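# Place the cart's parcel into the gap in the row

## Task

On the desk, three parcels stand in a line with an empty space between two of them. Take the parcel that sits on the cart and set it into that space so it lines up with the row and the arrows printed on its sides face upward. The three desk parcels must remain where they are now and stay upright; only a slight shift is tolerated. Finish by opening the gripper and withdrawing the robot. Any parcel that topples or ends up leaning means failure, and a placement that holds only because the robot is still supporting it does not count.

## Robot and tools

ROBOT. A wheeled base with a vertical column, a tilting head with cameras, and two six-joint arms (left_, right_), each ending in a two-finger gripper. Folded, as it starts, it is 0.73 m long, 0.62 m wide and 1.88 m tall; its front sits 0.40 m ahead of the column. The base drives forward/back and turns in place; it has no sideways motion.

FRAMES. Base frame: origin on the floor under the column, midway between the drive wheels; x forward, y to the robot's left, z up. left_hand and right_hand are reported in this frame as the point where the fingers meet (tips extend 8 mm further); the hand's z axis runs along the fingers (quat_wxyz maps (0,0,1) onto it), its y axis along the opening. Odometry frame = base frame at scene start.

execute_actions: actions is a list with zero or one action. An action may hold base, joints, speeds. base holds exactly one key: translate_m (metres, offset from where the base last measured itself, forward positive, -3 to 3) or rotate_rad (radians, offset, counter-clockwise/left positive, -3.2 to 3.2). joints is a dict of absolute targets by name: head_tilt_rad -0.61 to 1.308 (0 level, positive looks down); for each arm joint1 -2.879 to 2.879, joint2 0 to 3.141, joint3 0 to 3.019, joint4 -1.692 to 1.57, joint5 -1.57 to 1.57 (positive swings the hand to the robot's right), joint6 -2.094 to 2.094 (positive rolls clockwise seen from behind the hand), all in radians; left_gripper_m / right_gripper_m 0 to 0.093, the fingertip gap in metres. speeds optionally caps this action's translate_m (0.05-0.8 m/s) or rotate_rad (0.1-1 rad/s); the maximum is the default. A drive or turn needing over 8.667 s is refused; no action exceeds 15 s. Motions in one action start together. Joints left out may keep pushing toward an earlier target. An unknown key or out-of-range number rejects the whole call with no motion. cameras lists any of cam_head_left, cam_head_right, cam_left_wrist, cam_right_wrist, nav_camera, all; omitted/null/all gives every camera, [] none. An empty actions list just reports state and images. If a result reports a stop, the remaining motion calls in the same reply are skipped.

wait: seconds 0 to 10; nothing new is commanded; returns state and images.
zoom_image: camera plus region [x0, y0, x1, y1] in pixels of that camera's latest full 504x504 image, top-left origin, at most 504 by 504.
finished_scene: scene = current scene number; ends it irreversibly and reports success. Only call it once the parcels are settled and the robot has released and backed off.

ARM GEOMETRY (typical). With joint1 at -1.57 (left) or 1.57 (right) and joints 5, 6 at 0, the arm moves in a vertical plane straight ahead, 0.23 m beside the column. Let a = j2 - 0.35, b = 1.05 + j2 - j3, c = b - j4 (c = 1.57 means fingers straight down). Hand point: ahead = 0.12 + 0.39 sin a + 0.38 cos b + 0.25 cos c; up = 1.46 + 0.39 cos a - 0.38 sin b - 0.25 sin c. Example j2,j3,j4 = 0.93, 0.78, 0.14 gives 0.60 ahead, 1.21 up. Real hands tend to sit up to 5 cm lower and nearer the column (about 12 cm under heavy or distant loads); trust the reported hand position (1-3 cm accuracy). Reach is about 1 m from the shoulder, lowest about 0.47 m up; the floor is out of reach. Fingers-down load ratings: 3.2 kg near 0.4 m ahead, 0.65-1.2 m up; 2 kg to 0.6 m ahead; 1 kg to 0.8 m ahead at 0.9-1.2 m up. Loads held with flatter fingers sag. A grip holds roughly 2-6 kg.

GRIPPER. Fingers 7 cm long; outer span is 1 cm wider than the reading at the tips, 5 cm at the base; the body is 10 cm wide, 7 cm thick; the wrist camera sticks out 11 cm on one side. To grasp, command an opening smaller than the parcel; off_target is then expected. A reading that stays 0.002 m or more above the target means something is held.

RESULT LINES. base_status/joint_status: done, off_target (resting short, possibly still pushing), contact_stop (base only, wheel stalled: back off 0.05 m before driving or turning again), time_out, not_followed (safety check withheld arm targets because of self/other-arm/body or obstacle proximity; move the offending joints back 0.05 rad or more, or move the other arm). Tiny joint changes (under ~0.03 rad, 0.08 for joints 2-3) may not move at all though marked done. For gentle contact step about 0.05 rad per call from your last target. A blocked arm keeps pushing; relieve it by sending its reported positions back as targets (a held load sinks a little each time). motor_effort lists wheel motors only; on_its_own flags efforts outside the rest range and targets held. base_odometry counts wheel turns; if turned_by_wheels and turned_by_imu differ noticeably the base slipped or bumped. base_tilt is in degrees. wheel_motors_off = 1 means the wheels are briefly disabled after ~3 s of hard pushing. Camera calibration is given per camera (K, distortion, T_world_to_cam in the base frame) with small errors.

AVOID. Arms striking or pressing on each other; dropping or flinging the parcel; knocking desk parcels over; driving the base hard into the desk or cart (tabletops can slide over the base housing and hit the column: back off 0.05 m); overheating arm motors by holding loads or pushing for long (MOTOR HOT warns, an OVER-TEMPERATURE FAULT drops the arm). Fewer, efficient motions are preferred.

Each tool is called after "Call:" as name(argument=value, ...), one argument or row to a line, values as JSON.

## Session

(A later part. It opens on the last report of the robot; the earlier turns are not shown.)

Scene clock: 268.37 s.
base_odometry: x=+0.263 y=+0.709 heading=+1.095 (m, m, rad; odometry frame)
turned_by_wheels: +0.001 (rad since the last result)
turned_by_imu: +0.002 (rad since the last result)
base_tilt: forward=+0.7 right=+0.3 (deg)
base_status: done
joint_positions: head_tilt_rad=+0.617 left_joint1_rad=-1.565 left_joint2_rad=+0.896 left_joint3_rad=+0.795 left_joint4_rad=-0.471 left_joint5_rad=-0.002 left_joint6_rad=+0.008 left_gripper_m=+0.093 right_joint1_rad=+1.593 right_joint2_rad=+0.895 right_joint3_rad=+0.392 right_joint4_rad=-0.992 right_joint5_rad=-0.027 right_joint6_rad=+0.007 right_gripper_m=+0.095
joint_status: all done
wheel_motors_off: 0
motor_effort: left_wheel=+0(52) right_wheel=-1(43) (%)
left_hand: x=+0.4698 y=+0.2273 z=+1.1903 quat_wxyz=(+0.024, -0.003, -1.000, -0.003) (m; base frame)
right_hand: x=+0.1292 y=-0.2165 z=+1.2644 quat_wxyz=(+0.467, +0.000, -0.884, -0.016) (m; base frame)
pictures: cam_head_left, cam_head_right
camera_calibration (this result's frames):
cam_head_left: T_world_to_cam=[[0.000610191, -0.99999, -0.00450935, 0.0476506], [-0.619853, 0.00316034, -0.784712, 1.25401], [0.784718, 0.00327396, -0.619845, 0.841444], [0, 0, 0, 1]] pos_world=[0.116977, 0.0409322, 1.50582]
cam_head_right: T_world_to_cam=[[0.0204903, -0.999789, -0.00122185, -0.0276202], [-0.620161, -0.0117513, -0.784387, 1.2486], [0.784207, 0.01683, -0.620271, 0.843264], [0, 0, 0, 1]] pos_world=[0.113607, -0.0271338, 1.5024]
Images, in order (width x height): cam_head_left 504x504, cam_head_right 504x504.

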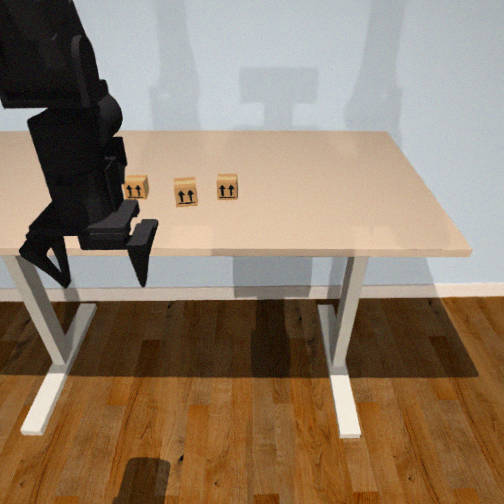

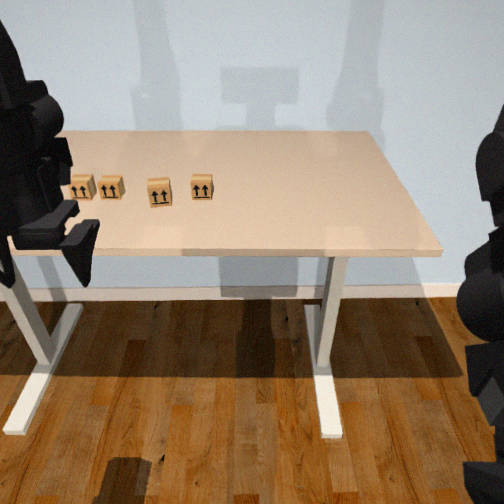

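Call:
execute_actions(
  actions=[
    {"joints":{"left_joint4_rad":1.26,"left_joint2_rad":1.5,"left_joint3_rad":1.3,"left_gripper_m":0.035}},
  ],
  cameras=[],
)

Call:
execute_actions(
  actions=[
    {"joints":{"left_joint2_rad":1.98,"left_joint3_rad":1.52,"head_tilt_rad":0.7}},
  ],
  cameras=[],
)

Call:
execute_actions(
  actions=[
    {"base":{"translate_m":0.21},"speeds":{"translate_m":0.3}},
  ],
  cameras=["cam_head_right","cam_left_wrist"],
)

Scene clock: 294.97 s.
base_odometry: x=+0.263 y=+0.709 heading=+1.095 (m, m, rad; odometry frame)
turned_by_wheels: +0.000 (rad since the last result)
turned_by_imu: +0.000 (rad since the last result)
base_tilt: forward=+0.6 right=+0.1 (deg)
base_status: not commanded
joint_positions: head_tilt_rad=+0.617 left_joint1_rad=-1.565 left_joint2_rad=+1.507 left_joint3_rad=+1.277 left_joint4_rad=+1.247 left_joint5_rad=-0.002 left_joint6_rad=+0.008 left_gripper_m=+0.035 right_joint1_rad=+1.593 right_joint2_rad=+0.895 right_joint3_rad=+0.392 right_joint4_rad=-0.992 right_joint5_rad=-0.027 right_joint6_rad=+0.007 right_gripper_m=+0.095
joint_status: all done
wheel_motors_off: 0
motor_effort: left_wheel=+1(1) right_wheel=-1(2) (%)
left_hand: x=+0.8332 y=+0.2281 z=+1.2361 quat_wxyz=(-0.696, -0.003, -0.718, -0.006) (m; base frame)
right_hand: x=+0.1292 y=-0.2165 z=+1.2644 quat_wxyz=(+0.467, +0.000, -0.884, -0.016) (m; base frame)
pictures: none
No camera images: the call's "cameras" was empty. Leave "cameras" out to get every camera's image.

Scene clock: 296.67 s.
base_odometry: x=+0.263 y=+0.709 heading=+1.095 (m, m, rad; odometry frame)
turned_by_wheels: +0.000 (rad since the last result)
turned_by_imu: +0.000 (rad since the last result)
base_tilt: forward=+0.6 right=+0.2 (deg)
base_status: not commanded
joint_positions: head_tilt_rad=+0.703 left_joint1_rad=-1.565 left_joint2_rad=+1.977 left_joint3_rad=+1.513 left_joint4_rad=+1.253 left_joint5_rad=-0.002 left_joint6_rad=+0.008 left_gripper_m=+0.035 right_joint1_rad=+1.593 right_joint2_rad=+0.895 right_joint3_rad=+0.392 right_joint4_rad=-0.992 right_joint5_rad=-0.027 right_joint6_rad=+0.007 right_gripper_m=+0.095
joint_status: all done
wheel_motors_off: 0
motor_effort: left_wheel=+1(1) right_wheel=-2(2) (%)
left_hand: x=+0.7685 y=+0.2292 z=+0.9888 quat_wxyz=(-0.610, -0.003, -0.792, -0.006) (m; base frame)
right_hand: x=+0.1292 y=-0.2165 z=+1.2644 quat_wxyz=(+0.467, +0.000, -0.884, -0.016) (m; base frame)
pictures: none
No camera images: the call's "cameras" was empty. Leave "cameras" out to get every camera's image.

Scene clock: 298.40 s.
base_odometry: x=+0.359 y=+0.896 heading=+1.095 (m, m, rad; odometry frame)
turned_by_wheels: +0.001 (rad since the last result)
turned_by_imu: +0.001 (rad since the last result)
base_tilt: forward=+0.5 right=+0.2 (deg)
base_status: done
joint_positions: head_tilt_rad=+0.703 left_joint1_rad=-1.567 left_joint2_rad=+1.977 left_joint3_rad=+1.515 left_joint4_rad=+1.253 left_joint5_rad=-0.002 left_joint6_rad=+0.008 left_gripper_m=+0.035 right_joint1_rad=+1.593 right_joint2_rad=+0.895 right_joint3_rad=+0.394 right_joint4_rad=-0.992 right_joint5_rad=-0.027 right_joint6_rad=+0.007 right_gripper_m=+0.095
joint_status: not commanded
wheel_motors_off: 0
motor_effort: left_wheel=+0(30) right_wheel=+0(70) (%)
left_hand: x=+0.7693 y=+0.2280 z=+0.9892 quat_wxyz=(-0.611, -0.003, -0.792, -0.005) (m; base frame)
right_hand: x=+0.1304 y=-0.2165 z=+1.2639 quat_wxyz=(+0.466, +0.000, -0.884, -0.016) (m; base frame)
pictures: cam_head_right, cam_left_wrist
camera_calibration (this result's frames):
cam_head_right: T_world_to_cam=[[0.0203085, -0.999789, -0.00298469, -0.0248963], [-0.685507, -0.0117513, -0.727971, 1.16499], [0.727783, 0.01683, -0.685601, 0.946693], [0, 0, 0, 1]] pos_world=[0.110127, -0.0271338, 1.49706]
cam_left_wrist: T_world_to_cam=[[-0.0122916, -0.999906, -0.00609951, 0.242029], [-0.780414, 0.0134068, -0.625119, 1.21699], [0.625142, -0.0029236, -0.780506, 0.415335], [0, 0, 0, 1]] pos_world=[0.693086, 0.226904, 1.08641]
Images, in order (width x height): cam_head_right 504x504, cam_left_wrist 504x504.

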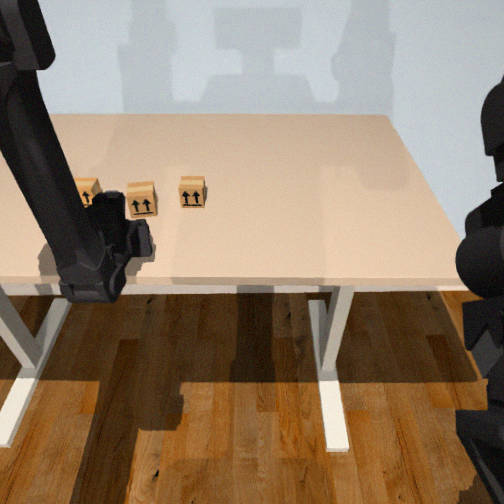

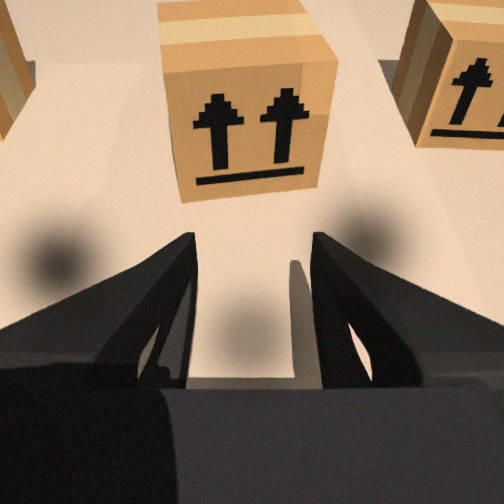

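Call:
execute_actions(
  actions=[
    {"base":{"translate_m":0.08},"speeds":{"translate_m":0.06}},
  ],
  cameras=["cam_head_right","cam_left_wrist"],
)

Scene clock: 305.20 s.
base_odometry: x=+0.396 y=+0.967 heading=+1.096 (m, m, rad; odometry frame)
turned_by_wheels: +0.001 (rad since the last result)
turned_by_imu: +0.001 (rad since the last result)
base_tilt: forward=+0.6 right=+0.1 (deg)
base_status: done
joint_positions: head_tilt_rad=+0.704 left_joint1_rad=-1.569 left_joint2_rad=+1.978 left_joint3_rad=+1.516 left_joint4_rad=+1.253 left_joint5_rad=-0.002 left_joint6_rad=+0.008 left_gripper_m=+0.035 right_joint1_rad=+1.593 right_joint2_rad=+0.895 right_joint3_rad=+0.393 right_joint4_rad=-0.992 right_joint5_rad=-0.027 right_joint6_rad=+0.007 right_gripper_m=+0.095
joint_status: not commanded
wheel_motors_off: 0
motor_effort: left_wheel=+0(55) right_wheel=+0(42) (%)
left_hand: x=+0.7692 y=+0.2263 z=+0.9886 quat_wxyz=(-0.611, -0.003, -0.792, -0.004) (m; base frame)
right_hand: x=+0.1303 y=-0.2165 z=+1.2640 quat_wxyz=(+0.466, +0.000, -0.884, -0.016) (m; base frame)
pictures: cam_head_right, cam_left_wrist
camera_calibration (this result's frames):
cam_head_right: T_world_to_cam=[[0.0203082, -0.999789, -0.00298657, -0.0248934], [-0.685574, -0.0117513, -0.727908, 1.16489], [0.727719, 0.01683, -0.685669, 0.9468], [0, 0, 0, 1]] pos_world=[0.110123, -0.0271338, 1.49705]
cam_left_wrist: T_world_to_cam=[[-0.0134369, -0.999901, -0.00411201, 0.239224], [-0.780638, 0.01306, -0.624848, 1.2165], [0.62484, -0.00518603, -0.780736, 0.416], [0, 0, 0, 1]] pos_world=[0.692928, 0.225471, 1.0859]
Images, in order (width x height): cam_head_right 504x504, cam_left_wrist 504x504.

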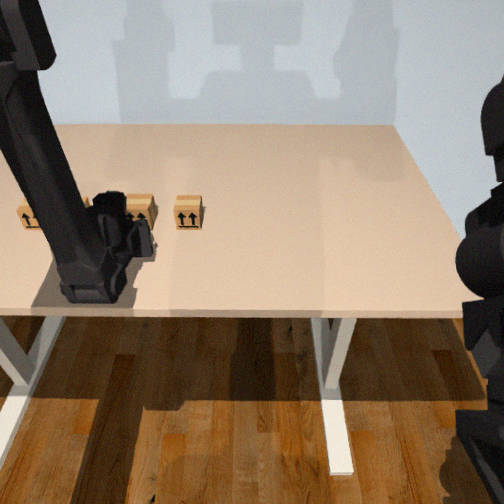

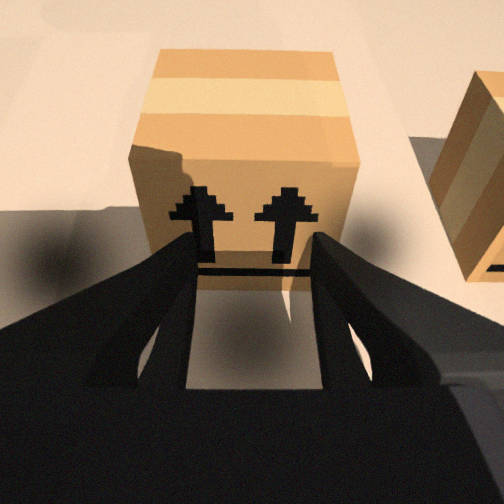

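Within a few mm; back away.

Call:
execute_actions(
  actions=[
    {"base":{"translate_m":-0.4}},
  ],
  cameras=["cam_head_right","cam_head_left"],
)

Scene clock: 311.43 s.
base_odometry: x=+0.213 y=+0.611 heading=+1.098 (m, m, rad; odometry frame)
turned_by_wheels: +0.001 (rad since the last result)
turned_by_imu: +0.002 (rad since the last result)
base_tilt: forward=+0.7 right=+0.3 (deg)
base_status: done
joint_positions: head_tilt_rad=+0.704 left_joint1_rad=-1.570 left_joint2_rad=+1.979 left_joint3_rad=+1.515 left_joint4_rad=+1.253 left_joint5_rad=-0.002 left_joint6_rad=+0.008 left_gripper_m=+0.035 right_joint1_rad=+1.593 right_joint2_rad=+0.895 right_joint3_rad=+0.391 right_joint4_rad=-0.992 right_joint5_rad=-0.027 right_joint6_rad=+0.007 right_gripper_m=+0.095
joint_status: not commanded
wheel_motors_off: 0
motor_effort: left_wheel=+0(52) right_wheel=-1(42) (%)
left_hand: x=+0.7685 y=+0.2257 z=+0.9881 quat_wxyz=(-0.610, -0.003, -0.792, -0.004) (m; base frame)
right_hand: x=+0.1291 y=-0.2165 z=+1.2644 quat_wxyz=(+0.467, +0.000, -0.884, -0.016) (m; base frame)
pictures: cam_head_left, cam_head_right
camera_calibration (this result's frames):
cam_head_left: T_world_to_cam=[[0.000217403, -0.99999, -0.00454525, 0.0477256], [-0.685478, 0.00316034, -0.728086, 1.17009], [0.728093, 0.00327396, -0.68547, 0.945339], [0, 0, 0, 1]] pos_world=[0.113765, 0.0409322, 1.50015]
cam_head_right: T_world_to_cam=[[0.0203075, -0.999789, -0.00299165, -0.0248856], [-0.685757, -0.0117513, -0.727736, 1.16464], [0.727547, 0.01683, -0.685851, 0.94709], [0, 0, 0, 1]] pos_world=[0.110112, -0.0271338, 1.49704]
Images, in order (width x height): cam_head_left 504x504, cam_head_right 504x504.

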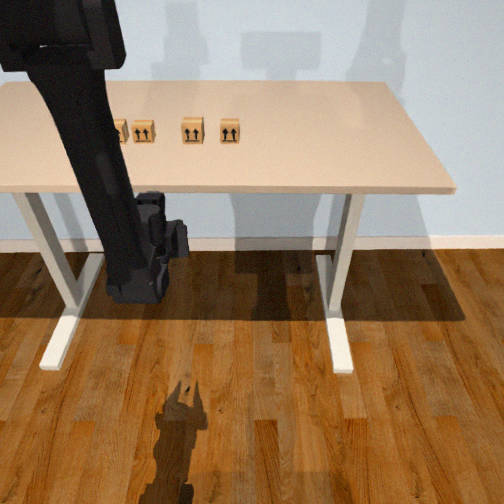

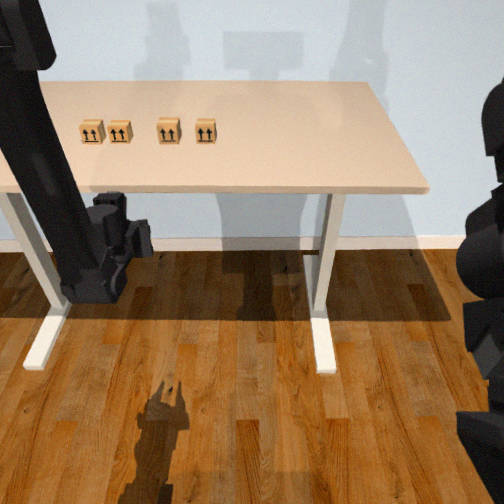

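Call:
finished_scene(
  scene=1,
)

The scene is finished: the task was done.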